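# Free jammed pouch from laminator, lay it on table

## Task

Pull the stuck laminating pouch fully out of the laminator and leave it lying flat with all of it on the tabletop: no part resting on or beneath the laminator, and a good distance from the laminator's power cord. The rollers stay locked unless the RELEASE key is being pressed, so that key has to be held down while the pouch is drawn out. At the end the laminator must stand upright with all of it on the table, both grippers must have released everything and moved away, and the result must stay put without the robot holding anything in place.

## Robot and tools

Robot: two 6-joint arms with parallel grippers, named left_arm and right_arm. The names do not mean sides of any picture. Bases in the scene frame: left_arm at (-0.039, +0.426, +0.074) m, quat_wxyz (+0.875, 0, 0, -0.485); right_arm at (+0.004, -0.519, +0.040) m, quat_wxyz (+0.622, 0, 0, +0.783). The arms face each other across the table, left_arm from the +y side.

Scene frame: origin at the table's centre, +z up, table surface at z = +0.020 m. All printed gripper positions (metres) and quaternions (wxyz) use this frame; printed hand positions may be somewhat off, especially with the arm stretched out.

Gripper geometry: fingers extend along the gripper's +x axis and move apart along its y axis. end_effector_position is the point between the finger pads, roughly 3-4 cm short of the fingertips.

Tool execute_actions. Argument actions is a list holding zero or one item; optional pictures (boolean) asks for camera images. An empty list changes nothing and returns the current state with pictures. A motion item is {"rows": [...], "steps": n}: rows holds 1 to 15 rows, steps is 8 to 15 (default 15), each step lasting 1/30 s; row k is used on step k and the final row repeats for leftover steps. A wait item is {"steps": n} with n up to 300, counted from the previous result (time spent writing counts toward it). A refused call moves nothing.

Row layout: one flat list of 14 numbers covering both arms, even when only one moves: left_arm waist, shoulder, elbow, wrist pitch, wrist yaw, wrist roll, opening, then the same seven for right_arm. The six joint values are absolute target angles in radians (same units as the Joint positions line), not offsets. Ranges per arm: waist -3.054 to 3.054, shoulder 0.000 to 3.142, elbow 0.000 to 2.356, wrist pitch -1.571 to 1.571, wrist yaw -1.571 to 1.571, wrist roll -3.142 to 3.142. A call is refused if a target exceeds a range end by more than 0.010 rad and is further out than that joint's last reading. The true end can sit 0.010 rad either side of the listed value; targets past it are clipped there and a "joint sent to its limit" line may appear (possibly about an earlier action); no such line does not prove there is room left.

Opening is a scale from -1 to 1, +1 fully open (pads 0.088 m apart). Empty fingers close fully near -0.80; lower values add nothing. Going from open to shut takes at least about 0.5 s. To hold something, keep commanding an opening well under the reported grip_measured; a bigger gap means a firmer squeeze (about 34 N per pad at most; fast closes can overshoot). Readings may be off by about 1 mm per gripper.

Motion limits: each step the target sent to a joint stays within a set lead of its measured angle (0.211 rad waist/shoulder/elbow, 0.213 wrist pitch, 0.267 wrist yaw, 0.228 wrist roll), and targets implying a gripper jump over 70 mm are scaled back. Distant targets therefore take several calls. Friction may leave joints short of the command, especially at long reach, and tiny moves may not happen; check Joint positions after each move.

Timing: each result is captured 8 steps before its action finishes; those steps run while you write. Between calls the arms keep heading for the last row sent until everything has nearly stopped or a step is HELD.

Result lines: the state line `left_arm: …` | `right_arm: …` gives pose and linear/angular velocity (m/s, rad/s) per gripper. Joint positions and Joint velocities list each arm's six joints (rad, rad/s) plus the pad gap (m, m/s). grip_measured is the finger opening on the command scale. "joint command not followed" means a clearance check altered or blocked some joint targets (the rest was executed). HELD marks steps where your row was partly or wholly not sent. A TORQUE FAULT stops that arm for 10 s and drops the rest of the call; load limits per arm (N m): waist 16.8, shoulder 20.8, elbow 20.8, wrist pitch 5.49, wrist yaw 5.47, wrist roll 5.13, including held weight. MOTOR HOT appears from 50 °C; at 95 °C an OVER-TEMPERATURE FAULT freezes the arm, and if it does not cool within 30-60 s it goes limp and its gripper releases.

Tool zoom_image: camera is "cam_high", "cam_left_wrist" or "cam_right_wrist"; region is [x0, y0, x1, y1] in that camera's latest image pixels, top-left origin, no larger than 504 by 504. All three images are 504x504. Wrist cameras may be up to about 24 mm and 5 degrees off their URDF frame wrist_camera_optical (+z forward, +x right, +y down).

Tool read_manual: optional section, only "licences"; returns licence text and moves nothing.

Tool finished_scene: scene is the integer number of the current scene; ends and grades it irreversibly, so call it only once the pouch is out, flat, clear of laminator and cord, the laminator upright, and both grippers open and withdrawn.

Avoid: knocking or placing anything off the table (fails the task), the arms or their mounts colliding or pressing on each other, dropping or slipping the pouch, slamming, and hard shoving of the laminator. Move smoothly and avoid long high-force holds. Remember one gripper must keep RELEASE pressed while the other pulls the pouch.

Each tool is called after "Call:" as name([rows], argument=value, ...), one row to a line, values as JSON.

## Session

Call:
execute_actions(actions=[])

Scene clock: 0.00 s of 5200.00 s.
left_arm: end_effector_position=(+0.3332, +0.6077, +0.1315) grip_measured=+0.819 end_effector_quat_wxyz=(-0.047, +0.817, +0.085, -0.568) end_effector_velocity=(-0.001, -0.003, -0.002) end_effector_angular_velocity=(-0.014, +0.007, +0.001) | right_arm: end_effector_position=(-0.0596, -0.3232, +0.1983) grip_measured=+0.836 end_effector_quat_wxyz=(+0.866, -0.131, +0.187, +0.445) end_effector_velocity=(+0.000, -0.002, -0.003) end_effector_angular_velocity=(-0.026, -0.000, -0.003)
Joint positions: left_arm=[ 1.456  1.866  1.229 -0.533 -0.028 -2.748  0.079] | right_arm=[ 0.797  1.251  0.759 -1.263  1.106  1.708  0.08 ]
Joint velocities: left_arm=[-0.002  0.002 -0.002 -0.007  0.007 -0.007 -0.   ] | right_arm=[-0.002  0.002  0.002 -0.007 -0.022 -0.007 -0.   ]
Heat: left arm: hottest waist 29 °C (+0.0 °C/min); right arm: hottest wrist pitch 28 °C (+0.0 °C/min).

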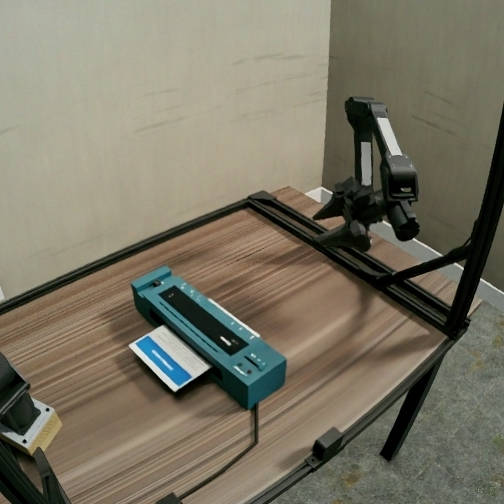

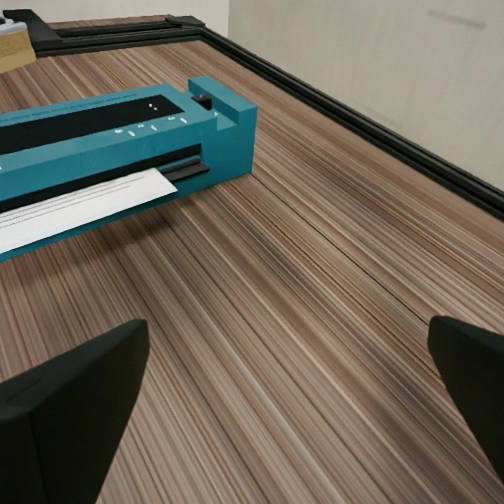

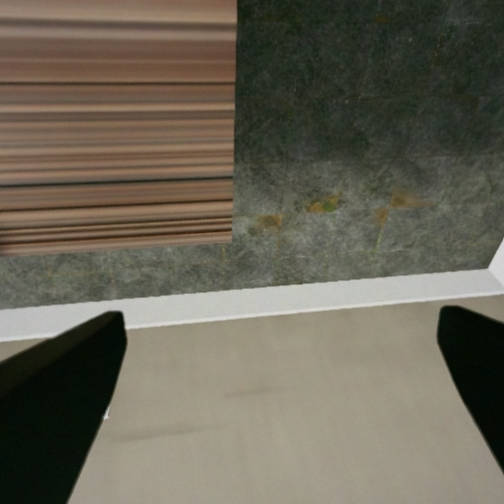

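Call:
execute_actions([
  {"rows":[[1.456,1.1,1.0,-1.2,0,-1.5,0.8,0.3,1.3,1.2,-1.0,0.3,0.8,0.8]]},
])

Call:
execute_actions([
  {"rows":[[1.3,1.1,1.0,-1.2,0,0,0.8,-0.1,1.55,1.4,-1.0,0,0,0.8]],"steps":10},
])

Call:
execute_actions([
  {"rows":[[0.3,1.2,1.1,-1.2,0,0,0.8,-0.1,1.55,1.4,-1.0,0,0,0.8]]},
])

Call:
execute_actions([
  {"rows":[[-0.19,1.6,1.4,-1.0,0,0,0.8,-0.1,1.55,1.4,-1.0,0,0,0.8]]},
])

Call:
execute_actions([
  {"steps":35},
], pictures=true)

Scene clock: 0.97 s of 5200.00 s.
left_arm: end_effector_position=(+0.2404, +0.5608, +0.1437) grip_measured=+0.803 end_effector_quat_wxyz=(-0.125, +0.749, -0.051, -0.648) end_effector_velocity=(-0.346, -0.174, +0.206) end_effector_angular_velocity=(-0.049, +0.593, -1.475) | right_arm: end_effector_position=(-0.0874, -0.2682, +0.2208) grip_measured=+0.806 end_effector_quat_wxyz=(+0.812, -0.115, +0.394, +0.415) end_effector_velocity=(-0.036, +0.256, +0.242) end_effector_angular_velocity=(-0.361, +1.501, +0.216)
Joint positions: left_arm=[ 1.456  1.624  1.05  -0.821 -0.011 -2.445  0.078] | right_arm=[ 0.493  1.29   1.048 -1.051  0.7    1.363  0.079]
Joint velocities: left_arm=[-0.002 -1.302 -0.427 -1.414  0.051  1.487 -0.001] | right_arm=[-1.38   0.017  1.282  0.432 -1.751 -1.516 -0.002]
Heat: left arm: hottest shoulder 30 °C (+0.0 °C/min); right arm: hottest wrist pitch 28 °C (+0.0 °C/min).
Steps of this call (steps 1 to 22: nothing new was sent; steps 23 to 29: the first 7 steps of this action). Readings (joint positions):
23: left_arm=[1.456 1.849 1.212 -0.541 -0.027 -2.714] | right_arm=[0.771 1.256 0.782 -1.241 1.052 1.663]
24: left_arm=[1.456 1.821 1.183 -0.587 -0.025 -2.677] | right_arm=[0.724 1.266 0.817 -1.187 0.988 1.612]
26: left_arm=[1.456 1.746 1.115 -0.680 -0.018 -2.592] | right_arm=[0.630 1.285 0.911 -1.105 0.874 1.513]
29: the state above

Scene clock: 1.30 s of 5200.00 s.
left_arm: end_effector_position=(+0.1679, +0.5138, +0.2263) grip_measured=+0.800 end_effector_quat_wxyz=(-0.332, +0.705, -0.210, -0.591) end_effector_velocity=(-0.006, -0.252, +0.171) end_effector_angular_velocity=(+0.520, -0.442, -2.439) | right_arm: end_effector_position=(-0.1058, -0.2321, +0.2418) grip_measured=+0.801 end_effector_quat_wxyz=(+0.679, -0.222, +0.476, +0.512) end_effector_velocity=(-0.065, +0.471, +0.112) end_effector_angular_velocity=(-0.076, +0.977, +0.702)
Joint positions: left_arm=[ 1.409  1.192  1.015 -1.157 -0.007 -1.952  0.078] | right_arm=[ 0.258  1.354  1.246 -1.017  0.249  0.868  0.078]
Joint velocities: left_arm=[-0.999 -0.901  0.002 -0.286  0.037  1.473 -0.   ] | right_arm=[-1.341  1.267  1.375  0.652 -1.692 -1.502 -0.001]
Heat: left arm: hottest shoulder 30 °C (+0.0 °C/min); right arm: hottest wrist pitch 28 °C (+0.0 °C/min).
Steps of this call (steps 1 to 8: the last 8 steps of your previous action; steps 9 to 10: the first 2 steps of this action). Readings (joint positions):
9: left_arm=[1.441 1.225 1.015 -1.146 -0.007 -2.002] | right_arm=[0.300 1.317 1.203 -1.024 0.307 0.918]
10: the state above

Scene clock: 1.80 s of 5200.00 s.
left_arm: end_effector_position=(+0.1878, +0.4256, +0.2438) grip_measured=+0.800 end_effector_quat_wxyz=(-0.655, +0.449, -0.500, -0.346) end_effector_velocity=(+0.017, -0.317, +0.013) end_effector_angular_velocity=(+0.382, +0.038, -2.827) | right_arm: end_effector_position=(-0.0434, -0.1705, +0.2325) grip_measured=+0.800 end_effector_quat_wxyz=(+0.581, -0.372, +0.395, +0.607) end_effector_velocity=(+0.007, +0.005, -0.004) end_effector_angular_velocity=(+0.027, -0.391, +0.997)
Joint positions: left_arm=[ 1.007  1.183  1.072 -1.196 -0.006 -1.21   0.078] | right_arm=[-0.088  1.535  1.389 -0.998  0.009  0.134  0.078]
Joint velocities: left_arm=[-1.389  0.1    0.12  -0.051  0.007  1.487 -0.   ] | right_arm=[-0.056  0.027  0.017 -0.007 -0.081 -1.121 -0.   ]
Heat: left arm: hottest shoulder 30 °C (+0.0 °C/min); right arm: hottest elbow 28 °C (+0.0 °C/min).
Steps of this call (steps 1 to 8: the last 8 steps of your previous action; steps 9 to 15: the first 7 steps of this action). Readings (joint positions):
9: left_arm=[1.289 1.126 1.018 -1.203 -0.008 -1.508] | right_arm=[-0.065 1.532 1.373 -0.998 0.033 0.420]
10: left_arm=[1.242 1.138 1.031 -1.203 -0.008 -1.458] | right_arm=[-0.073 1.533 1.378 -0.998 0.026 0.370]
12: left_arm=[1.147 1.164 1.055 -1.194 -0.006 -1.358] | right_arm=[-0.082 1.534 1.385 -0.998 0.017 0.271]
15: the state above

Scene clock: 2.30 s of 5200.00 s.
left_arm: end_effector_position=(+0.2159, +0.2521, +0.2662) grip_measured=+0.800 end_effector_quat_wxyz=(+0.809, -0.065, +0.578, -0.086) end_effector_velocity=(+0.067, -0.435, -0.001) end_effector_angular_velocity=(+0.285, -0.408, -2.121) | right_arm: end_effector_position=(-0.0411, -0.1695, +0.2313) grip_measured=+0.800 end_effector_quat_wxyz=(+0.556, -0.407, +0.358, +0.629) end_effector_velocity=(-0.000, -0.001, -0.001) end_effector_angular_velocity=(-0.006, -0.015, +0.047)
Joint positions: left_arm=[ 0.414  1.4    1.281 -1.06  -0.001 -0.568  0.078] | right_arm=[-0.097  1.54   1.391 -0.998  0.004  0.005  0.078]
Joint velocities: left_arm=[-1.053  0.989  0.75   0.418 -0.022  1.165 -0.   ] | right_arm=[-0.002  0.002  0.002 -0.007 -0.007 -0.051 -0.   ]
Heat: left arm: hottest shoulder 30 °C (+0.0 °C/min); right arm: hottest elbow 28 °C (+0.0 °C/min).
Steps of this call (steps 1 to 8: the last 8 steps of your previous action; steps 9 to 15: the first 7 steps of this action). Readings (joint positions):
9: left_arm=[0.601 1.210 1.102 -1.196 -0.002 -0.780] | right_arm=[-0.096 1.540 1.391 -0.998 0.004 0.016]
10: left_arm=[0.571 1.235 1.127 -1.164 -0.001 -0.749] | right_arm=[-0.096 1.540 1.391 -0.998 0.004 0.012]
12: left_arm=[0.513 1.301 1.193 -1.103 -0.001 -0.680] | right_arm=[-0.097 1.540 1.391 -0.998 0.004 0.008]
15: the state above

Scene clock: 3.47 s of 5200.00 s.
left_arm: end_effector_position=(+0.0897, +0.0950, +0.2467) grip_measured=+0.800 end_effector_quat_wxyz=(+0.681, +0.319, +0.469, -0.464) end_effector_velocity=(-0.004, +0.004, -0.002) end_effector_angular_velocity=(+0.017, +0.017, +0.002) | right_arm: end_effector_position=(-0.0411, -0.1695, +0.2312) grip_measured=+0.800 end_effector_quat_wxyz=(+0.556, -0.408, +0.358, +0.630) end_effector_velocity=(+0.000, -0.003, +0.001) end_effector_angular_velocity=(-0.003, +0.003, +0.007)
Joint positions: left_arm=[-0.187  1.591  1.387 -1.002 -0.    -0.004  0.078] | right_arm=[-0.097  1.541  1.391 -0.998  0.004  0.002  0.078]
Joint velocities: left_arm=[-0.002 -0.002 -0.002 -0.022  0.007 -0.007 -0.   ] | right_arm=[-0.002 -0.007 -0.002 -0.007 -0.007 -0.007 -0.   ]
Heat: left arm: hottest shoulder 30 °C (+0.0 °C/min); right arm: hottest elbow 28 °C (+0.0 °C/min).
Kept back: nothing.
Steps of this call (steps 1 to 8: the last 8 steps of your previous action; steps 9 to 35: the robot went on to your last target). Readings (joint positions):
1: left_arm=[0.379 1.433 1.303 -1.047 -0.001 -0.528] | right_arm=[-0.097 1.540 1.391 -0.998 0.004 0.004]
2: left_arm=[0.342 1.464 1.321 -1.037 -0.001 -0.486] | right_arm=[-0.097 1.540 1.391 -0.998 0.004 0.004]
4: left_arm=[0.262 1.516 1.344 -1.025 -0.001 -0.397] | right_arm=[-0.097 1.540 1.391 -0.998 0.004 0.003]
8: left_arm=[0.088 1.571 1.367 -1.011 -0.001 -0.208] | right_arm=[-0.097 1.541 1.391 -0.998 0.004 0.003]
35: the state above

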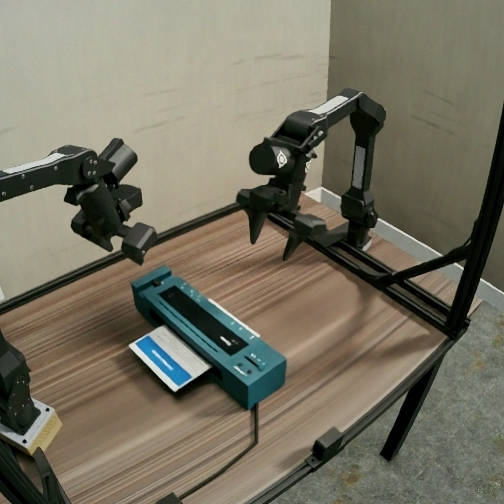

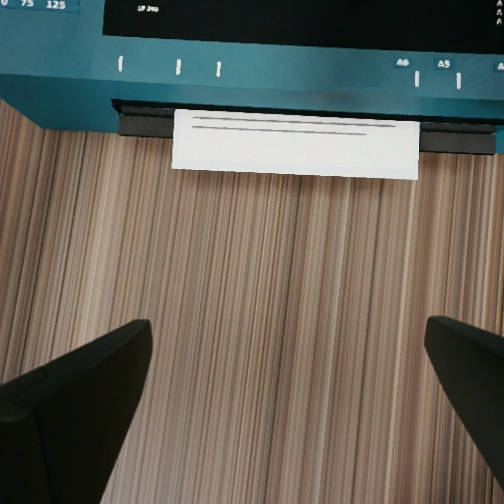

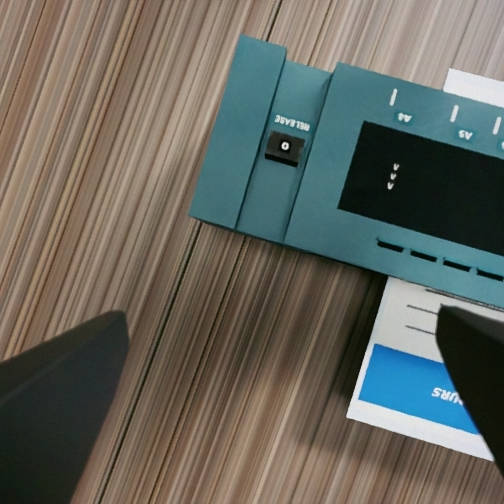

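Call:
execute_actions([
  {"rows":[[-0.213,1.85,1.43,-0.72,0,0,-0.3,-0.146,1.55,0.9,0.018,0,1.58,-0.3]]},
])

Call:
execute_actions([
  {"rows":[[-0.213,1.93,1.40,-0.70,0,0,-0.3,-0.146,1.58,0.85,0.018,0,1.58,-0.3]]},
])

Call:
execute_actions([
  {"rows":[[-0.213,1.93,1.40,-0.70,0,0,-0.3,-0.146,1.647,0.812,0.02,0,1.58,-0.3]]},
])

Call:
execute_actions([
  {"steps":12},
], pictures=true)

Scene clock: 4.67 s of 5200.00 s.
left_arm: end_effector_position=(+0.1038, +0.0352, +0.1988) grip_measured=-0.022 end_effector_quat_wxyz=(+0.685, +0.314, +0.452, -0.477) end_effector_velocity=(+0.017, -0.107, -0.221) end_effector_angular_velocity=(+0.189, +0.059, -0.055) | right_arm: end_effector_position=(-0.0275, -0.1633, +0.1633) grip_measured=-0.022 end_effector_quat_wxyz=(+0.632, -0.284, +0.458, +0.557) end_effector_velocity=(+0.027, -0.065, -0.362) end_effector_angular_velocity=(-0.114, +0.648, -1.391)
Joint positions: left_arm=[-0.207  1.801  1.421 -0.785 -0.    -0.004  0.038] | right_arm=[-0.139  1.544  1.109 -0.675  0.001  0.346  0.038]
Joint velocities: left_arm=[-0.051  0.657 -0.002  0.462 -0.007  0.007 -0.175] | right_arm=[-0.056  0.051 -1.389  1.385  0.007  1.487 -0.175]
Heat: left arm: hottest shoulder 30 °C (+0.0 °C/min); right arm: hottest elbow 28 °C (+0.0 °C/min).
Steps of this call (steps 1 to 15: the robot went on to your last target; steps 16 to 29: nothing new was sent; steps 30 to 36: the first 7 steps of this action). Readings (joint positions):
30: left_arm=[-0.188 1.612 1.391 -0.982 -0.000 -0.004] | right_arm=[-0.100 1.539 1.364 -0.954 0.001 0.045]
31: left_arm=[-0.192 1.637 1.401 -0.927 -0.000 -0.004] | right_arm=[-0.108 1.535 1.330 -0.902 0.001 0.096]
33: left_arm=[-0.199 1.713 1.420 -0.836 -0.000 -0.004] | right_arm=[-0.125 1.535 1.249 -0.810 0.001 0.196]
36: the state above

Scene clock: 5.17 s of 5200.00 s.
left_arm: end_effector_position=(+0.1070, +0.0230, +0.1572) grip_measured=-0.296 end_effector_quat_wxyz=(+0.674, +0.325, +0.467, -0.471) end_effector_velocity=(-0.012, +0.026, -0.113) end_effector_angular_velocity=(+0.273, +0.100, +0.016) | right_arm: end_effector_position=(-0.0301, -0.1150, +0.1490) grip_measured=-0.296 end_effector_quat_wxyz=(+0.678, +0.098, +0.567, +0.458) end_effector_velocity=(-0.002, +0.041, +0.004) end_effector_angular_velocity=(+0.221, +1.120, -1.012)
Joint positions: left_arm=[-0.21   1.911  1.41  -0.709 -0.    -0.004  0.025] | right_arm=[-0.143  1.566  0.873 -0.053  0.     1.093  0.025]
Joint velocities: left_arm=[-0.007  0.203 -0.095  0.007 -0.007 -0.022 -0.002] | right_arm=[-0.007  0.066 -0.139  0.52  -0.007  1.487 -0.002]
Heat: left arm: hottest shoulder 30 °C (+11.6 °C/min); right arm: hottest elbow 28 °C (+0.0 °C/min).
Steps of this call (steps 1 to 8: the last 8 steps of your previous action; steps 9 to 15: the first 7 steps of this action). Readings (joint positions):
9: left_arm=[-0.209 1.845 1.421 -0.727 -0.000 -0.004] | right_arm=[-0.142 1.552 0.918 -0.261 0.000 0.794]
10: left_arm=[-0.209 1.855 1.421 -0.715 -0.000 -0.004] | right_arm=[-0.143 1.552 0.910 -0.214 0.000 0.844]
12: left_arm=[-0.210 1.880 1.420 -0.709 -0.000 -0.004] | right_arm=[-0.143 1.557 0.892 -0.129 0.000 0.944]
15: the state above

Scene clock: 5.67 s of 5200.00 s.
left_arm: end_effector_position=(+0.1071, +0.0228, +0.1526) grip_measured=-0.300 end_effector_quat_wxyz=(+0.673, +0.327, +0.469, -0.470) end_effector_velocity=(-0.001, +0.002, -0.000) end_effector_angular_velocity=(+0.010, -0.006, -0.007) | right_arm: end_effector_position=(-0.0297, -0.1187, +0.1163) grip_measured=-0.300 end_effector_quat_wxyz=(+0.644, +0.237, +0.663, +0.300) end_effector_velocity=(+0.004, -0.048, -0.111) end_effector_angular_velocity=(-0.319, +0.097, -0.101)
Joint positions: left_arm=[-0.21   1.92   1.406 -0.702 -0.    -0.004  0.024] | right_arm=[-0.143  1.631  0.823  0.018  0.001  1.559  0.024]
Joint velocities: left_arm=[-0.002 -0.002 -0.002 -0.007 -0.007  0.007 -0.   ] | right_arm=[-0.007  0.149 -0.139 -0.022 -0.022  0.154 -0.   ]
Heat: left arm: hottest shoulder 30 °C (+10.6 °C/min); right arm: hottest elbow 28 °C (+0.0 °C/min).
Steps of this call (steps 1 to 8: the last 8 steps of your previous action; steps 9 to 15: the first 7 steps of this action). Readings (joint positions):
9: left_arm=[-0.210 1.920 1.406 -0.702 -0.000 -0.004] | right_arm=[-0.143 1.577 0.858 0.013 0.001 1.491]
10: left_arm=[-0.210 1.920 1.406 -0.702 -0.000 -0.004] | right_arm=[-0.143 1.585 0.855 0.018 0.001 1.510]
12: left_arm=[-0.210 1.920 1.406 -0.702 -0.000 -0.004] | right_arm=[-0.143 1.607 0.844 0.018 0.001 1.537]
15: the state above

Scene clock: 6.07 s of 5200.00 s.
left_arm: end_effector_position=(+0.1071, +0.0228, +0.1526) grip_measured=-0.300 end_effector_quat_wxyz=(+0.673, +0.327, +0.469, -0.470) end_effector_velocity=(-0.002, +0.006, -0.003) end_effector_angular_velocity=(+0.022, +0.018, +0.007) | right_arm: end_effector_position=(-0.0296, -0.1203, +0.1122) grip_measured=-0.300 end_effector_quat_wxyz=(+0.643, +0.239, +0.667, +0.291) end_effector_velocity=(+0.004, -0.002, -0.002) end_effector_angular_velocity=(-0.016, -0.012, -0.007)
Joint positions: left_arm=[-0.21   1.92   1.406 -0.702 -0.    -0.004  0.024] | right_arm=[-0.143  1.637  0.818  0.018  0.001  1.577  0.024]
Joint velocities: left_arm=[ 0.002 -0.002 -0.007 -0.022  0.007 -0.007 -0.   ] | right_arm=[-0.007 -0.002  0.002 -0.022  0.007 -0.007 -0.   ]
Heat: left arm: hottest shoulder 30 °C (+9.9 °C/min); right arm: hottest elbow 28 °C (+0.0 °C/min).
Kept back: nothing.
Steps of this call (steps 1 to 8: the last 8 steps of your previous action; steps 9 to 12: the robot went on to your last target). Readings (joint positions):
1: left_arm=[-0.210 1.920 1.406 -0.702 -0.000 -0.004] | right_arm=[-0.143 1.635 0.820 0.018 0.001 1.563]
2: left_arm=[-0.210 1.920 1.406 -0.702 -0.000 -0.004] | right_arm=[-0.143 1.637 0.819 0.018 0.001 1.567]
4: left_arm=[-0.210 1.920 1.406 -0.702 -0.000 -0.004] | right_arm=[-0.143 1.637 0.818 0.018 0.001 1.571]
8: left_arm=[-0.210 1.920 1.406 -0.702 -0.000 -0.004] | right_arm=[-0.143 1.637 0.818 0.018 0.001 1.575]
12: the state above

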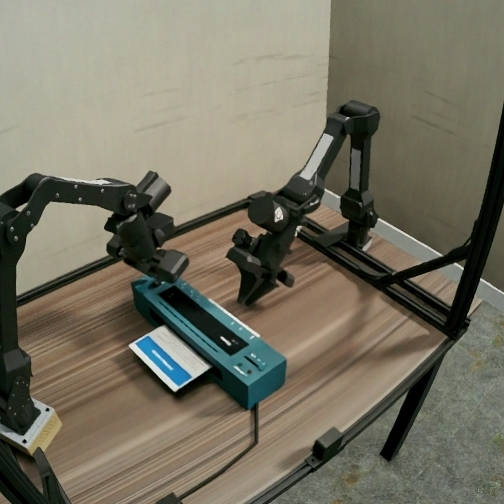

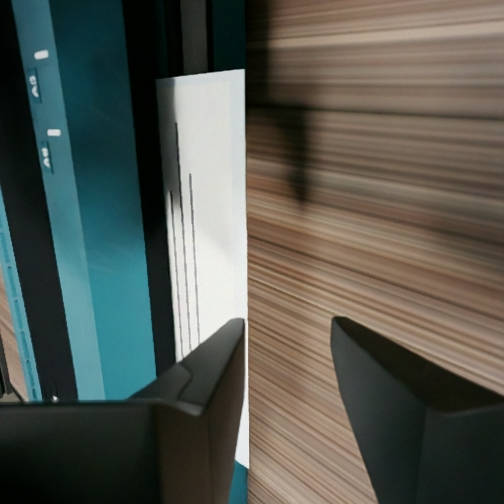

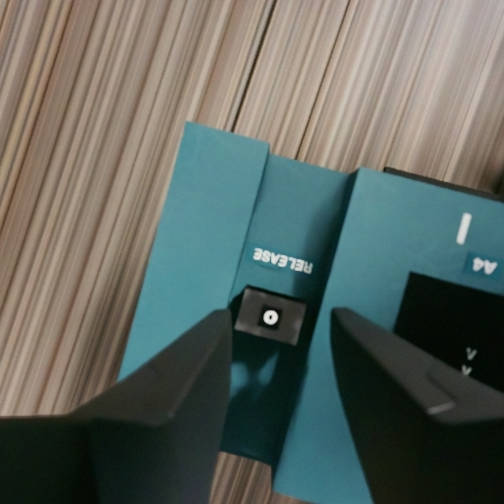

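Call:
execute_actions([
  {"rows":[[-0.203,1.93,1.40,-0.70,0,0.4,-0.85,-0.146,1.74,0.83,0.17,0,1.57,-0.3]],"steps":10},
])

Call:
execute_actions([
  {"rows":[[-0.203,1.94,1.375,-0.665,0,0.4,-0.85,-0.146,1.83,0.83,0.30,0,1.57,-0.3]]},
])

Call:
execute_actions([
  {"steps":14},
], pictures=true)

Scene clock: 6.77 s of 5200.00 s.
left_arm: end_effector_position=(+0.1073, +0.0228, +0.1526) grip_measured=-0.484 end_effector_quat_wxyz=(+0.657, +0.358, +0.446, -0.492) end_effector_velocity=(+0.002, +0.001, +0.001) end_effector_angular_velocity=(+0.180, -0.486, -1.376) | right_arm: end_effector_position=(-0.0303, -0.1113, +0.1116) grip_measured=-0.300 end_effector_quat_wxyz=(+0.638, +0.251, +0.663, +0.302) end_effector_velocity=(-0.014, +0.165, -0.017) end_effector_angular_velocity=(+0.555, +0.015, +0.038)
Joint positions: left_arm=[-0.209  1.92   1.406 -0.702 -0.     0.091  0.015] | right_arm=[-0.143  1.665  0.82   0.079  0.001  1.577  0.024]
Joint velocities: left_arm=[ 0.002 -0.002  0.002 -0.007 -0.007  1.473 -0.18 ] | right_arm=[-0.002  0.549  0.115  0.989 -0.007 -0.051 -0.   ]
Heat: left arm: hottest shoulder 30 °C (+8.9 °C/min); right arm: hottest elbow 29 °C (+8.9 °C/min).
Steps of this call (steps 1 to 19: the robot went on to your last target; steps 20 to 21: the first 2 steps of this action). Readings (joint positions):
20: left_arm=[-0.210 1.920 1.406 -0.702 -0.000 0.041] | right_arm=[-0.143 1.649 0.818 0.043 0.001 1.578]
21: the state above

Scene clock: 7.27 s of 5200.00 s.
left_arm: end_effector_position=(+0.1087, +0.0229, +0.1456) grip_measured=-0.814 end_effector_quat_wxyz=(+0.598, +0.451, +0.368, -0.551) end_effector_velocity=(-0.003, +0.008, -0.028) end_effector_angular_velocity=(+0.057, -0.006, -0.048) | right_arm: end_effector_position=(-0.0324, -0.0863, +0.0887) grip_measured=-0.300 end_effector_quat_wxyz=(+0.629, +0.269, +0.654, +0.322) end_effector_velocity=(-0.004, +0.022, -0.033) end_effector_angular_velocity=(+0.056, +0.004, +0.013)
Joint positions: left_arm=[-0.206  1.928  1.388 -0.674 -0.001  0.389  0.   ] | right_arm=[-0.143  1.808  0.831  0.27   0.001  1.572  0.024]
Joint velocities: left_arm=[-0.002  0.037 -0.051  0.037 -0.007  0.051  0.   ] | right_arm=[ 0.002  0.168 -0.002  0.227 -0.007 -0.007 -0.   ]
Heat: left arm: hottest shoulder 30 °C (+8.3 °C/min); right arm: hottest elbow 29 °C (+8.3 °C/min).
Steps of this call (steps 1 to 8: the last 8 steps of your previous action; steps 9 to 15: the first 7 steps of this action). Readings (joint positions):
9: left_arm=[-0.207 1.921 1.403 -0.695 -0.001 0.361] | right_arm=[-0.143 1.737 0.825 0.182 0.001 1.573]
10: left_arm=[-0.206 1.921 1.400 -0.688 -0.001 0.369] | right_arm=[-0.143 1.752 0.827 0.216 0.001 1.572]
12: left_arm=[-0.206 1.924 1.394 -0.680 -0.001 0.380] | right_arm=[-0.143 1.781 0.831 0.246 0.001 1.572]
15: the state above

Scene clock: 7.73 s of 5200.00 s.
left_arm: end_effector_position=(+0.1088, +0.0226, +0.1442) grip_measured=-0.814 end_effector_quat_wxyz=(+0.596, +0.453, +0.366, -0.553) end_effector_velocity=(+0.000, +0.006, -0.001) end_effector_angular_velocity=(+0.025, -0.005, +0.026) | right_arm: end_effector_position=(-0.0327, -0.0832, +0.0887) grip_measured=-0.300 end_effector_quat_wxyz=(+0.627, +0.274, +0.652, +0.327) end_effector_velocity=(-0.000, +0.001, +0.003) end_effector_angular_velocity=(+0.011, +0.011, -0.001)
Joint positions: left_arm=[-0.206  1.93   1.384 -0.668 -0.001  0.396  0.   ] | right_arm=[-0.143  1.819  0.831  0.296  0.001  1.572  0.024]
Joint velocities: left_arm=[-0.002 -0.002 -0.002 -0.022 -0.022 -0.022  0.   ] | right_arm=[-0.002 -0.007 -0.002  0.007 -0.007  0.007 -0.   ]
Heat: left arm: hottest shoulder 31 °C (+15.5 °C/min); right arm: hottest elbow 29 °C (+7.8 °C/min).
Kept back: nothing.
Steps of this call (steps 1 to 8: the last 8 steps of your previous action; steps 9 to 14: the robot went on to your last target). Readings (joint positions):
1: left_arm=[-0.206 1.929 1.386 -0.673 -0.001 0.390] | right_arm=[-0.143 1.812 0.831 0.277 0.001 1.572]
2: left_arm=[-0.206 1.930 1.386 -0.672 -0.001 0.392] | right_arm=[-0.143 1.814 0.831 0.282 0.001 1.572]
4: left_arm=[-0.206 1.930 1.385 -0.670 -0.001 0.393] | right_arm=[-0.143 1.814 0.831 0.288 0.001 1.572]
8: left_arm=[-0.206 1.930 1.385 -0.668 -0.001 0.395] | right_arm=[-0.143 1.817 0.831 0.294 0.001 1.572]
14: the state above

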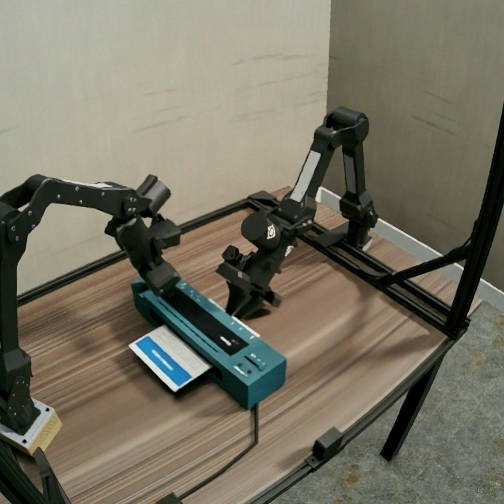

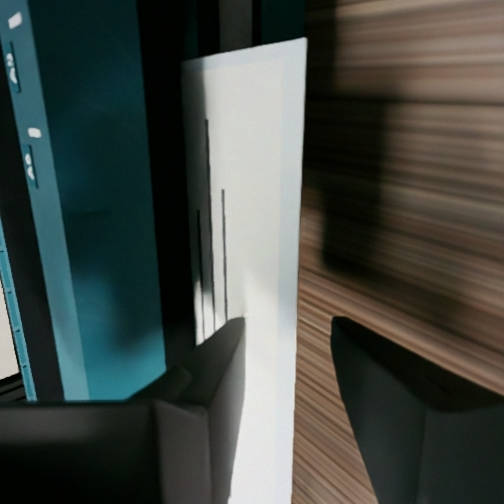

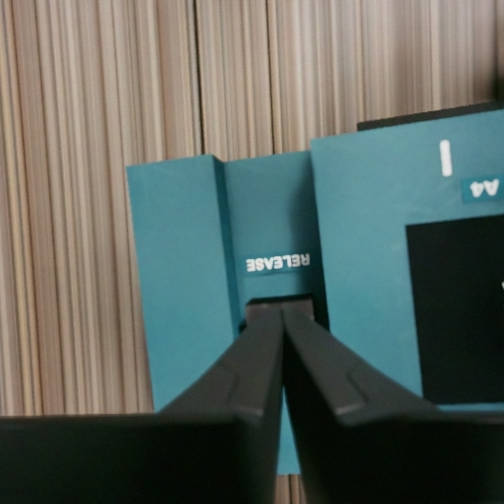

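Call:
execute_actions([
  {"rows":[[-0.203,1.94,1.375,-0.665,0,0.4,-0.85,-0.146,1.867,0.867,0.308,0,1.59,-0.3]]},
])

Call:
execute_actions([
  {"rows":[[-0.203,1.94,1.375,-0.665,0,0.4,-0.85,-0.146,1.867,0.867,0.308,0,1.59,-0.55]],"steps":8},
])

Call:
execute_actions([
  {"steps":12},
], pictures=true)

Scene clock: 8.37 s of 5200.00 s.
left_arm: end_effector_position=(+0.1089, +0.0227, +0.1441) grip_measured=-0.814 end_effector_quat_wxyz=(+0.596, +0.453, +0.366, -0.553) end_effector_velocity=(+0.001, +0.003, -0.000) end_effector_angular_velocity=(+0.007, +0.003, +0.026) | right_arm: end_effector_position=(-0.0332, -0.0778, +0.0854) grip_measured=-0.301 end_effector_quat_wxyz=(+0.625, +0.277, +0.654, +0.323) end_effector_velocity=(-0.000, +0.005, -0.004) end_effector_angular_velocity=(-0.005, +0.033, -0.020)
Joint positions: left_arm=[-0.206  1.93   1.384 -0.667 -0.001  0.396  0.   ] | right_arm=[-0.143  1.845  0.85   0.302  0.     1.585  0.024]
Joint velocities: left_arm=[ 0.002 -0.002 -0.002 -0.007 -0.007 -0.022  0.   ] | right_arm=[-0.002  0.027  0.017  0.007 -0.007  0.037  0.   ]
Heat: left arm: hottest shoulder 31 °C (+14.3 °C/min); right arm: hottest elbow 29 °C (+7.2 °C/min).
Steps of this call (steps 1 to 12: the robot went on to your last target; steps 13 to 19: the first 7 steps of this action). Readings (joint positions):
13: left_arm=[-0.206 1.930 1.384 -0.667 -0.001 0.396] | right_arm=[-0.143 1.824 0.833 0.298 0.001 1.573]
14: left_arm=[-0.206 1.930 1.384 -0.667 -0.001 0.396] | right_arm=[-0.143 1.830 0.838 0.301 0.001 1.576]
16: left_arm=[-0.206 1.930 1.384 -0.667 -0.001 0.396] | right_arm=[-0.143 1.841 0.847 0.302 0.001 1.581]
19: the state above

Scene clock: 8.63 s of 5200.00 s.
left_arm: end_effector_position=(+0.1089, +0.0227, +0.1441) grip_measured=-0.814 end_effector_quat_wxyz=(+0.596, +0.453, +0.366, -0.553) end_effector_velocity=(-0.002, -0.000, -0.003) end_effector_angular_velocity=(-0.001, +0.010, +0.002) | right_arm: end_effector_position=(-0.0333, -0.0767, +0.0853) grip_measured=-0.301 end_effector_quat_wxyz=(+0.624, +0.278, +0.655, +0.322) end_effector_velocity=(+0.000, -0.000, -0.001) end_effector_angular_velocity=(-0.007, -0.002, +0.008)
Joint positions: left_arm=[-0.206  1.93   1.384 -0.667 -0.001  0.396  0.   ] | right_arm=[-0.143  1.849  0.854  0.303  0.     1.587  0.024]
Joint velocities: left_arm=[-0.002  0.002 -0.007  0.007  0.007 -0.007  0.   ] | right_arm=[-0.002  0.002  0.002 -0.007 -0.007 -0.007 -0.   ]
Heat: left arm: hottest shoulder 31 °C (+13.9 °C/min); right arm: hottest elbow 29 °C (+6.9 °C/min).
Kept back: the last 8 steps of this action.
Steps of this call (steps 1 to 8: the last 8 steps of your previous action). Readings (joint positions):
1: left_arm=[-0.206 1.930 1.384 -0.667 -0.001 0.396] | right_arm=[-0.143 1.846 0.851 0.302 0.000 1.585]
2: left_arm=[-0.206 1.930 1.384 -0.667 -0.001 0.396] | right_arm=[-0.143 1.847 0.852 0.302 0.000 1.586]
4: left_arm=[-0.206 1.930 1.384 -0.667 -0.001 0.396] | right_arm=[-0.143 1.848 0.854 0.303 0.000 1.587]
8: the state above

Scene clock: 9.03 s of 5200.00 s.
left_arm: end_effector_position=(+0.1089, +0.0227, +0.1441) grip_measured=-0.814 end_effector_quat_wxyz=(+0.596, +0.453, +0.366, -0.553) end_effector_velocity=(-0.004, +0.004, -0.001) end_effector_angular_velocity=(+0.017, +0.016, +0.002) | right_arm: end_effector_position=(-0.0334, -0.0739, +0.0884) grip_measured=-0.533 end_effector_quat_wxyz=(+0.623, +0.282, +0.653, +0.326) end_effector_velocity=(+0.000, -0.000, -0.001) end_effector_angular_velocity=(-0.007, -0.002, +0.008)
Joint positions: left_arm=[-0.206  1.93   1.384 -0.667 -0.001  0.396  0.   ] | right_arm=[-0.144  1.849  0.861  0.307  0.     1.587  0.013]
Joint velocities: left_arm=[-0.002 -0.002 -0.002 -0.022  0.007 -0.007  0.   ] | right_arm=[-0.002  0.002  0.002 -0.007 -0.007 -0.007 -0.005]
Heat: left arm: hottest shoulder 31 °C (+13.3 °C/min); right arm: hottest elbow 29 °C (+6.6 °C/min).
Kept back: nothing.
Steps of this call (steps 1 to 8: the last 8 steps of your previous action; steps 9 to 12: the robot went on to your last target). Readings (joint positions):
1: left_arm=[-0.206 1.930 1.384 -0.667 -0.001 0.396] | right_arm=[-0.144 1.849 0.855 0.305 0.000 1.588]
2: left_arm=[-0.206 1.930 1.384 -0.667 -0.001 0.396] | right_arm=[-0.144 1.849 0.856 0.306 0.000 1.588]
4: left_arm=[-0.206 1.930 1.384 -0.667 -0.001 0.396] | right_arm=[-0.144 1.849 0.858 0.306 0.000 1.587]
8: left_arm=[-0.206 1.930 1.384 -0.667 -0.001 0.396] | right_arm=[-0.144 1.849 0.860 0.307 0.000 1.587]
12: the state above

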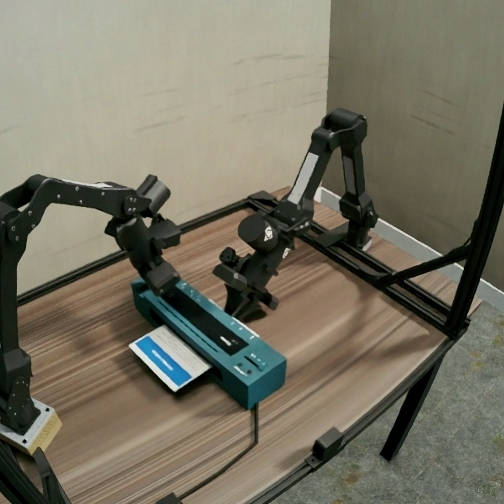

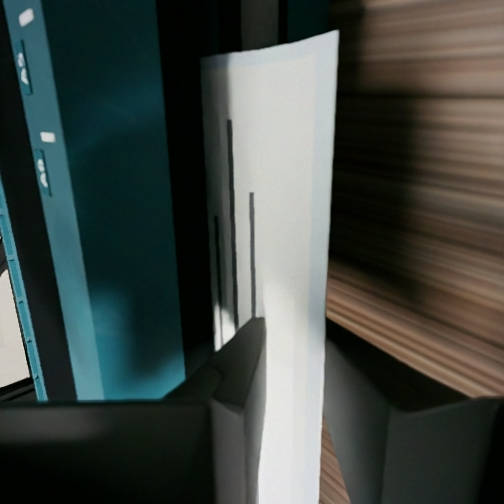

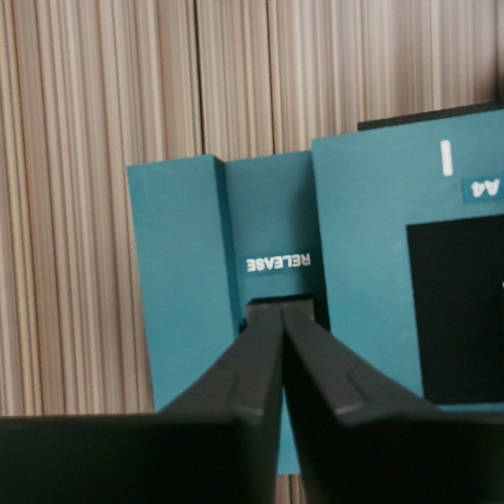

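Call:
execute_actions([
  {"rows":[[-0.203,1.945,1.35,-0.64,0,0.4,-0.85,-0.146,1.815,0.848,0.295,0,1.6,-0.65]],"steps":8},
])

Call:
execute_actions([
  {"rows":[[-0.203,1.945,1.35,-0.64,0,0.4,-0.85,-0.146,1.815,0.848,0.295,0,1.6,-1]],"steps":10},
])

Call:
execute_actions([
  {"rows":[[-0.203,1.96,1.31,-0.62,0,0.4,-0.85,-0.146,1.815,0.848,0.295,0,1.6,-1]],"steps":10},
])

Call:
execute_actions([
  {"steps":12},
], pictures=true)

Scene clock: 9.63 s of 5200.00 s.
left_arm: end_effector_position=(+0.1089, +0.0227, +0.1441) grip_measured=-0.814 end_effector_quat_wxyz=(+0.596, +0.453, +0.366, -0.553) end_effector_velocity=(-0.001, +0.002, +0.002) end_effector_angular_velocity=(+0.004, -0.003, +0.007) | right_arm: end_effector_position=(-0.0334, -0.0738, +0.0886) grip_measured=-0.545 end_effector_quat_wxyz=(+0.622, +0.282, +0.653, +0.326) end_effector_velocity=(+0.002, -0.001, -0.001) end_effector_angular_velocity=(-0.006, -0.011, -0.004)
Joint positions: left_arm=[-0.206  1.93   1.384 -0.667 -0.001  0.396  0.   ] | right_arm=[-0.144  1.849  0.862  0.307  0.     1.587  0.012]
Joint velocities: left_arm=[-0.002 -0.007 -0.002 -0.007 -0.007 -0.007  0.   ] | right_arm=[-0.002 -0.002 -0.002 -0.007  0.007 -0.007 -0.   ]
Heat: left arm: hottest shoulder 31 °C (+12.5 °C/min); right arm: hottest elbow 29 °C (+6.2 °C/min).
Kept back: the last 8 steps of this action.
Steps of this call (steps 1 to 15: the robot went on to your last target; steps 16 to 18: nothing new was sent). Readings (joint positions):
1: left_arm=[-0.206 1.930 1.384 -0.667 -0.001 0.396] | right_arm=[-0.144 1.849 0.861 0.307 0.000 1.587]
2: left_arm=[-0.206 1.930 1.384 -0.667 -0.001 0.396] | right_arm=[-0.144 1.849 0.862 0.307 0.000 1.587]
4: left_arm=[-0.206 1.930 1.384 -0.667 -0.001 0.396] | right_arm=[-0.144 1.849 0.862 0.307 0.000 1.587]
8: left_arm=[-0.206 1.930 1.384 -0.667 -0.001 0.396] | right_arm=[-0.144 1.849 0.862 0.307 0.000 1.587]
18: the state above

Scene clock: 9.97 s of 5200.00 s.
left_arm: end_effector_position=(+0.1089, +0.0229, +0.1401) grip_measured=-0.814 end_effector_quat_wxyz=(+0.598, +0.452, +0.364, -0.553) end_effector_velocity=(-0.001, +0.003, -0.004) end_effector_angular_velocity=(+0.008, -0.001, +0.007) | right_arm: end_effector_position=(-0.0334, -0.0735, +0.0975) grip_measured=-0.760 end_effector_quat_wxyz=(+0.618, +0.291, +0.652, +0.329) end_effector_velocity=(-0.003, +0.013, +0.052) end_effector_angular_velocity=(+0.167, +0.022, +0.019)
Joint positions: left_arm=[-0.206  1.93   1.366 -0.644 -0.001  0.396  0.   ] | right_arm=[-0.144  1.826  0.861  0.303  0.     1.597  0.002]
Joint velocities: left_arm=[-0.002 -0.002 -0.017  0.007 -0.007 -0.007  0.   ] | right_arm=[-0.002 -0.095 -0.007  0.081 -0.022 -0.007 -0.1  ]
Heat: left arm: hottest shoulder 31 °C (+12.0 °C/min); right arm: hottest elbow 29 °C (+6.0 °C/min).
Steps of this call (steps 1 to 8: the last 8 steps of your previous action; steps 9 to 10: the first 2 steps of this action). Readings (joint positions):
9: left_arm=[-0.206 1.930 1.366 -0.644 -0.001 0.396] | right_arm=[-0.144 1.828 0.861 0.301 0.000 1.596]
10: the state above

Scene clock: 10.30 s of 5200.00 s.
left_arm: end_effector_position=(+0.1087, +0.0236, +0.1370) grip_measured=-0.814 end_effector_quat_wxyz=(+0.598, +0.451, +0.364, -0.553) end_effector_velocity=(-0.003, +0.002, -0.035) end_effector_angular_velocity=(-0.050, -0.014, -0.012) | right_arm: end_effector_position=(-0.0334, -0.0727, +0.1010) grip_measured=-0.792 end_effector_quat_wxyz=(+0.617, +0.292, +0.650, +0.334) end_effector_velocity=(-0.002, -0.002, -0.003) end_effector_angular_velocity=(-0.014, +0.018, +0.011)
Joint positions: left_arm=[-0.206  1.931  1.353 -0.629 -0.     0.396  0.   ] | right_arm=[-0.144  1.819  0.861  0.306 -0.     1.589  0.   ]
Joint velocities: left_arm=[-0.002  0.002 -0.159  0.212  0.007  0.007  0.   ] | right_arm=[-0.002  0.002 -0.002 -0.007 -0.022  0.007 -0.   ]
Heat: left arm: hottest shoulder 31 °C (+11.7 °C/min); right arm: hottest elbow 29 °C (+5.8 °C/min).
Steps of this call (steps 1 to 8: the last 8 steps of your previous action; steps 9 to 10: the first 2 steps of this action). Readings (joint positions):
9: left_arm=[-0.206 1.930 1.359 -0.636 -0.000 0.396] | right_arm=[-0.144 1.819 0.861 0.306 -0.000 1.589]
10: the state above

Scene clock: 10.70 s of 5200.00 s.
left_arm: end_effector_position=(+0.1087, +0.0238, +0.1320) grip_measured=-0.814 end_effector_quat_wxyz=(+0.599, +0.451, +0.363, -0.553) end_effector_velocity=(-0.002, -0.001, -0.001) end_effector_angular_velocity=(-0.004, +0.003, -0.012) | right_arm: end_effector_position=(-0.0333, -0.0732, +0.1003) grip_measured=-0.792 end_effector_quat_wxyz=(+0.618, +0.291, +0.650, +0.333) end_effector_velocity=(-0.000, +0.000, +0.001) end_effector_angular_velocity=(+0.008, -0.012, +0.017)
Joint positions: left_arm=[-0.206  1.936  1.338 -0.607 -0.     0.396  0.   ] | right_arm=[-0.144  1.819  0.861  0.302 -0.001  1.589  0.   ]
Joint velocities: left_arm=[-0.002  0.002 -0.002  0.007  0.007  0.007  0.   ] | right_arm=[-0.002 -0.002 -0.002  0.007 -0.007 -0.022 -0.   ]
Heat: left arm: hottest shoulder 31 °C (+11.2 °C/min); right arm: hottest elbow 29 °C (+5.6 °C/min).
Kept back: nothing.
Steps of this call (steps 1 to 8: the last 8 steps of your previous action; steps 9 to 12: the robot went on to your last target). Readings (joint positions):
1: left_arm=[-0.206 1.932 1.349 -0.622 -0.000 0.396] | right_arm=[-0.144 1.819 0.861 0.306 -0.000 1.589]
2: left_arm=[-0.206 1.933 1.345 -0.617 -0.000 0.396] | right_arm=[-0.144 1.819 0.861 0.306 -0.001 1.589]
4: left_arm=[-0.206 1.936 1.342 -0.612 -0.000 0.396] | right_arm=[-0.144 1.819 0.861 0.303 -0.001 1.589]
8: left_arm=[-0.206 1.936 1.339 -0.609 -0.000 0.396] | right_arm=[-0.144 1.819 0.861 0.302 -0.001 1.589]
12: the state above

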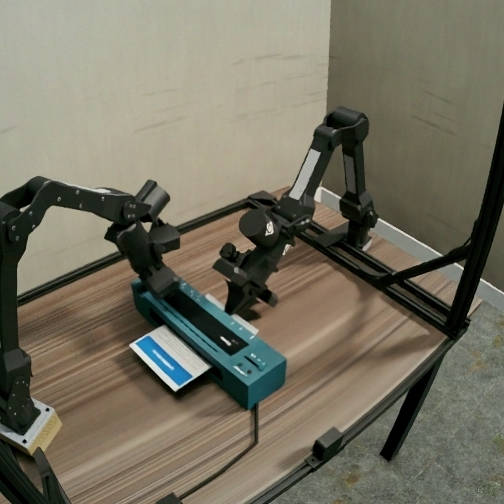

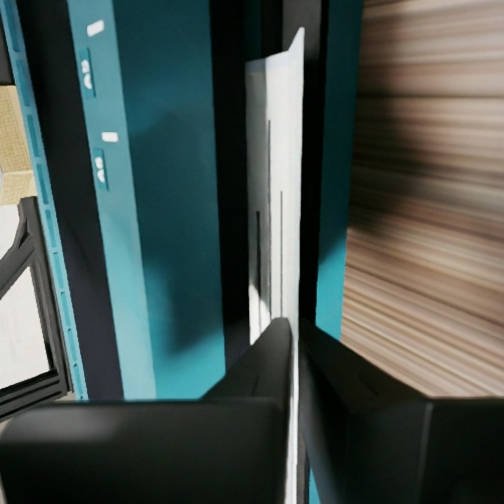

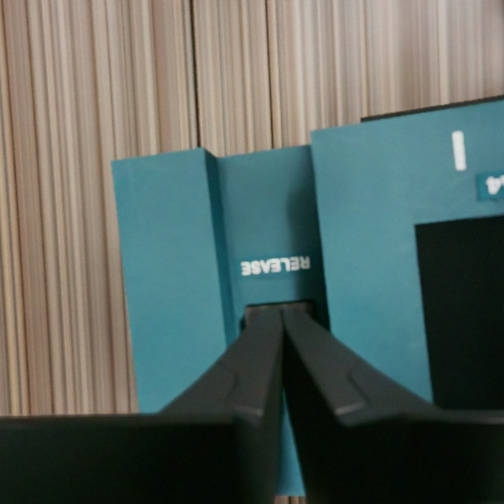

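Call:
execute_actions([
  {"rows":[[-0.203,1.96,1.31,-0.62,0,0.4,-0.85,-0.146,1.76,0.775,0.275,0,1.59,-1]],"steps":10},
])

Call:
execute_actions([
  {"rows":[[-0.203,1.96,1.31,-0.62,0,0.4,-0.85,-0.146,1.69,0.71,0.25,0,1.59,-1]],"steps":8},
])

Call:
execute_actions([
  {"rows":[[-0.203,1.96,1.31,-0.62,0,0.4,-0.85,-0.146,1.61,0.645,0.22,0,1.59,-1]],"steps":8},
], pictures=true)

Scene clock: 11.23 s of 5200.00 s.
left_arm: end_effector_position=(+0.1082, +0.0251, +0.1308) grip_measured=-0.814 end_effector_quat_wxyz=(+0.597, +0.452, +0.365, -0.553) end_effector_velocity=(-0.010, +0.028, -0.033) end_effector_angular_velocity=(+0.103, +0.039, +0.021) | right_arm: end_effector_position=(-0.0327, -0.0776, +0.1007) grip_measured=-0.792 end_effector_quat_wxyz=(+0.618, +0.290, +0.650, +0.333) end_effector_velocity=(+0.008, -0.116, -0.020) end_effector_angular_velocity=(-0.234, -0.044, +0.031)
Joint positions: left_arm=[-0.206  1.936  1.336 -0.611 -0.     0.396  0.   ] | right_arm=[-0.145  1.804  0.844  0.303 -0.002  1.588  0.   ]
Joint velocities: left_arm=[-0.002  0.007 -0.095 -0.007 -0.007 -0.022  0.   ] | right_arm=[ 0.002 -0.335 -0.33  -0.242 -0.007 -0.037 -0.001]
Heat: left arm: hottest shoulder 31 °C (+10.7 °C/min); right arm: hottest elbow 29 °C (+5.3 °C/min).
Steps of this call (steps 1 to 14: the robot went on to your last target; steps 15 to 16: the first 2 steps of this action). Readings (joint positions):
15: left_arm=[-0.206 1.936 1.337 -0.607 -0.000 0.396] | right_arm=[-0.145 1.813 0.853 0.303 -0.002 1.589]
16: the state above

Scene clock: 11.50 s of 5200.00 s.
left_arm: end_effector_position=(+0.1080, +0.0257, +0.1293) grip_measured=-0.814 end_effector_quat_wxyz=(+0.596, +0.453, +0.366, -0.553) end_effector_velocity=(+0.002, +0.001, +0.001) end_effector_angular_velocity=(+0.009, -0.016, +0.012) | right_arm: end_effector_position=(-0.0318, -0.0930, +0.0949) grip_measured=-0.792 end_effector_quat_wxyz=(+0.623, +0.280, +0.655, +0.324) end_effector_velocity=(+0.002, -0.022, -0.017) end_effector_angular_velocity=(-0.070, -0.016, +0.001)
Joint positions: left_arm=[-0.206  1.938  1.333 -0.61  -0.     0.396  0.   ] | right_arm=[-0.144  1.769  0.796  0.285 -0.001  1.587  0.   ]
Joint velocities: left_arm=[-0.002 -0.002  0.002 -0.007 -0.022 -0.007  0.   ] | right_arm=[ 0.002 -0.027 -0.061 -0.037  0.007 -0.007 -0.   ]
Heat: left arm: hottest shoulder 31 °C (+10.4 °C/min); right arm: hottest elbow 29 °C (+5.2 °C/min).
Kept back: the last 8 steps of this action.
Steps of this call (steps 1 to 8: the last 8 steps of your previous action). Readings (joint positions):
1: left_arm=[-0.206 1.937 1.334 -0.610 -0.000 0.396] | right_arm=[-0.145 1.792 0.833 0.295 -0.002 1.588]
2: left_arm=[-0.206 1.938 1.333 -0.609 -0.000 0.396] | right_arm=[-0.144 1.783 0.821 0.292 -0.002 1.588]
4: left_arm=[-0.206 1.938 1.333 -0.610 -0.000 0.396] | right_arm=[-0.144 1.775 0.810 0.290 -0.001 1.587]
8: the state above

Scene clock: 11.77 s of 5200.00 s.
left_arm: end_effector_position=(+0.1080, +0.0257, +0.1293) grip_measured=-0.814 end_effector_quat_wxyz=(+0.596, +0.453, +0.366, -0.553) end_effector_velocity=(-0.000, +0.001, +0.001) end_effector_angular_velocity=(+0.002, +0.002, +0.021) | right_arm: end_effector_position=(-0.0309, -0.1096, +0.0978) grip_measured=-0.793 end_effector_quat_wxyz=(+0.625, +0.276, +0.656, +0.321) end_effector_velocity=(+0.000, -0.006, +0.025) end_effector_angular_velocity=(+0.056, +0.004, +0.008)
Joint positions: left_arm=[-0.206  1.938  1.333 -0.61  -0.     0.396  0.   ] | right_arm=[-0.142  1.704  0.741  0.265 -0.     1.587  0.   ]
Joint velocities: left_arm=[-0.002 -0.002  0.002 -0.007 -0.007 -0.022  0.   ] | right_arm=[-0.002 -0.095 -0.032 -0.007 -0.007 -0.007 -0.   ]
Heat: left arm: hottest shoulder 31 °C (+10.2 °C/min); right arm: hottest elbow 29 °C (+5.1 °C/min).
Kept back: the last 8 steps of this action.
Steps of this call (steps 1 to 8: the last 8 steps of your previous action). Readings (joint positions):
1: left_arm=[-0.206 1.938 1.333 -0.610 -0.000 0.396] | right_arm=[-0.144 1.759 0.786 0.284 -0.001 1.587]
2: left_arm=[-0.206 1.938 1.333 -0.610 -0.000 0.396] | right_arm=[-0.143 1.747 0.774 0.280 -0.001 1.587]
4: left_arm=[-0.206 1.938 1.333 -0.610 -0.000 0.396] | right_arm=[-0.143 1.720 0.753 0.268 -0.001 1.587]
8: the state above

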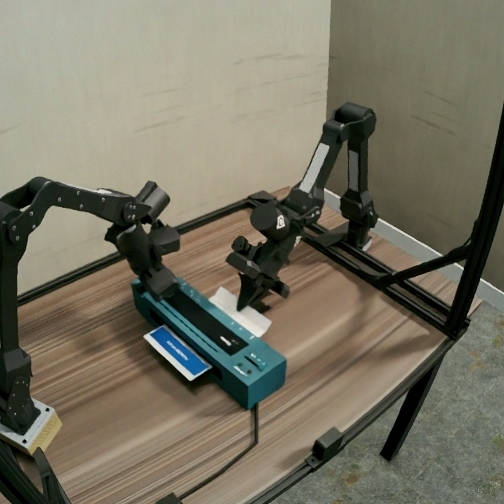

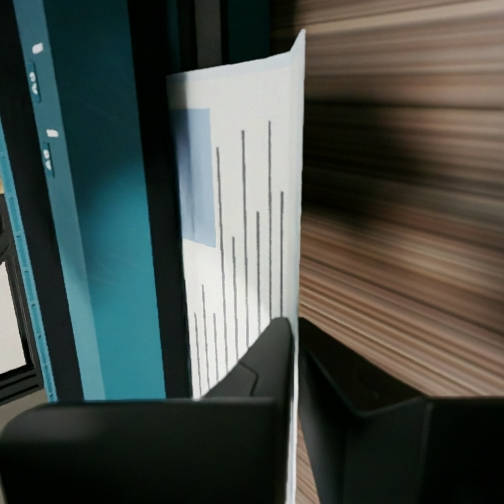

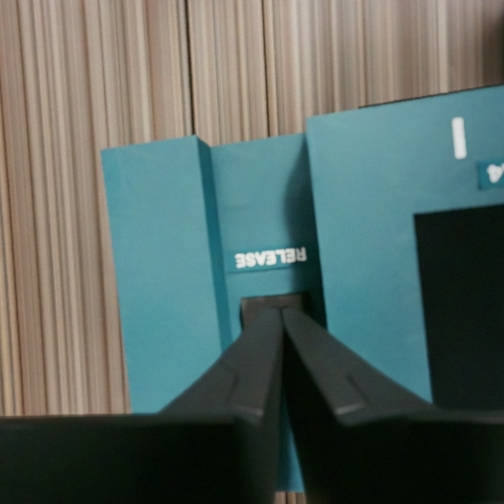

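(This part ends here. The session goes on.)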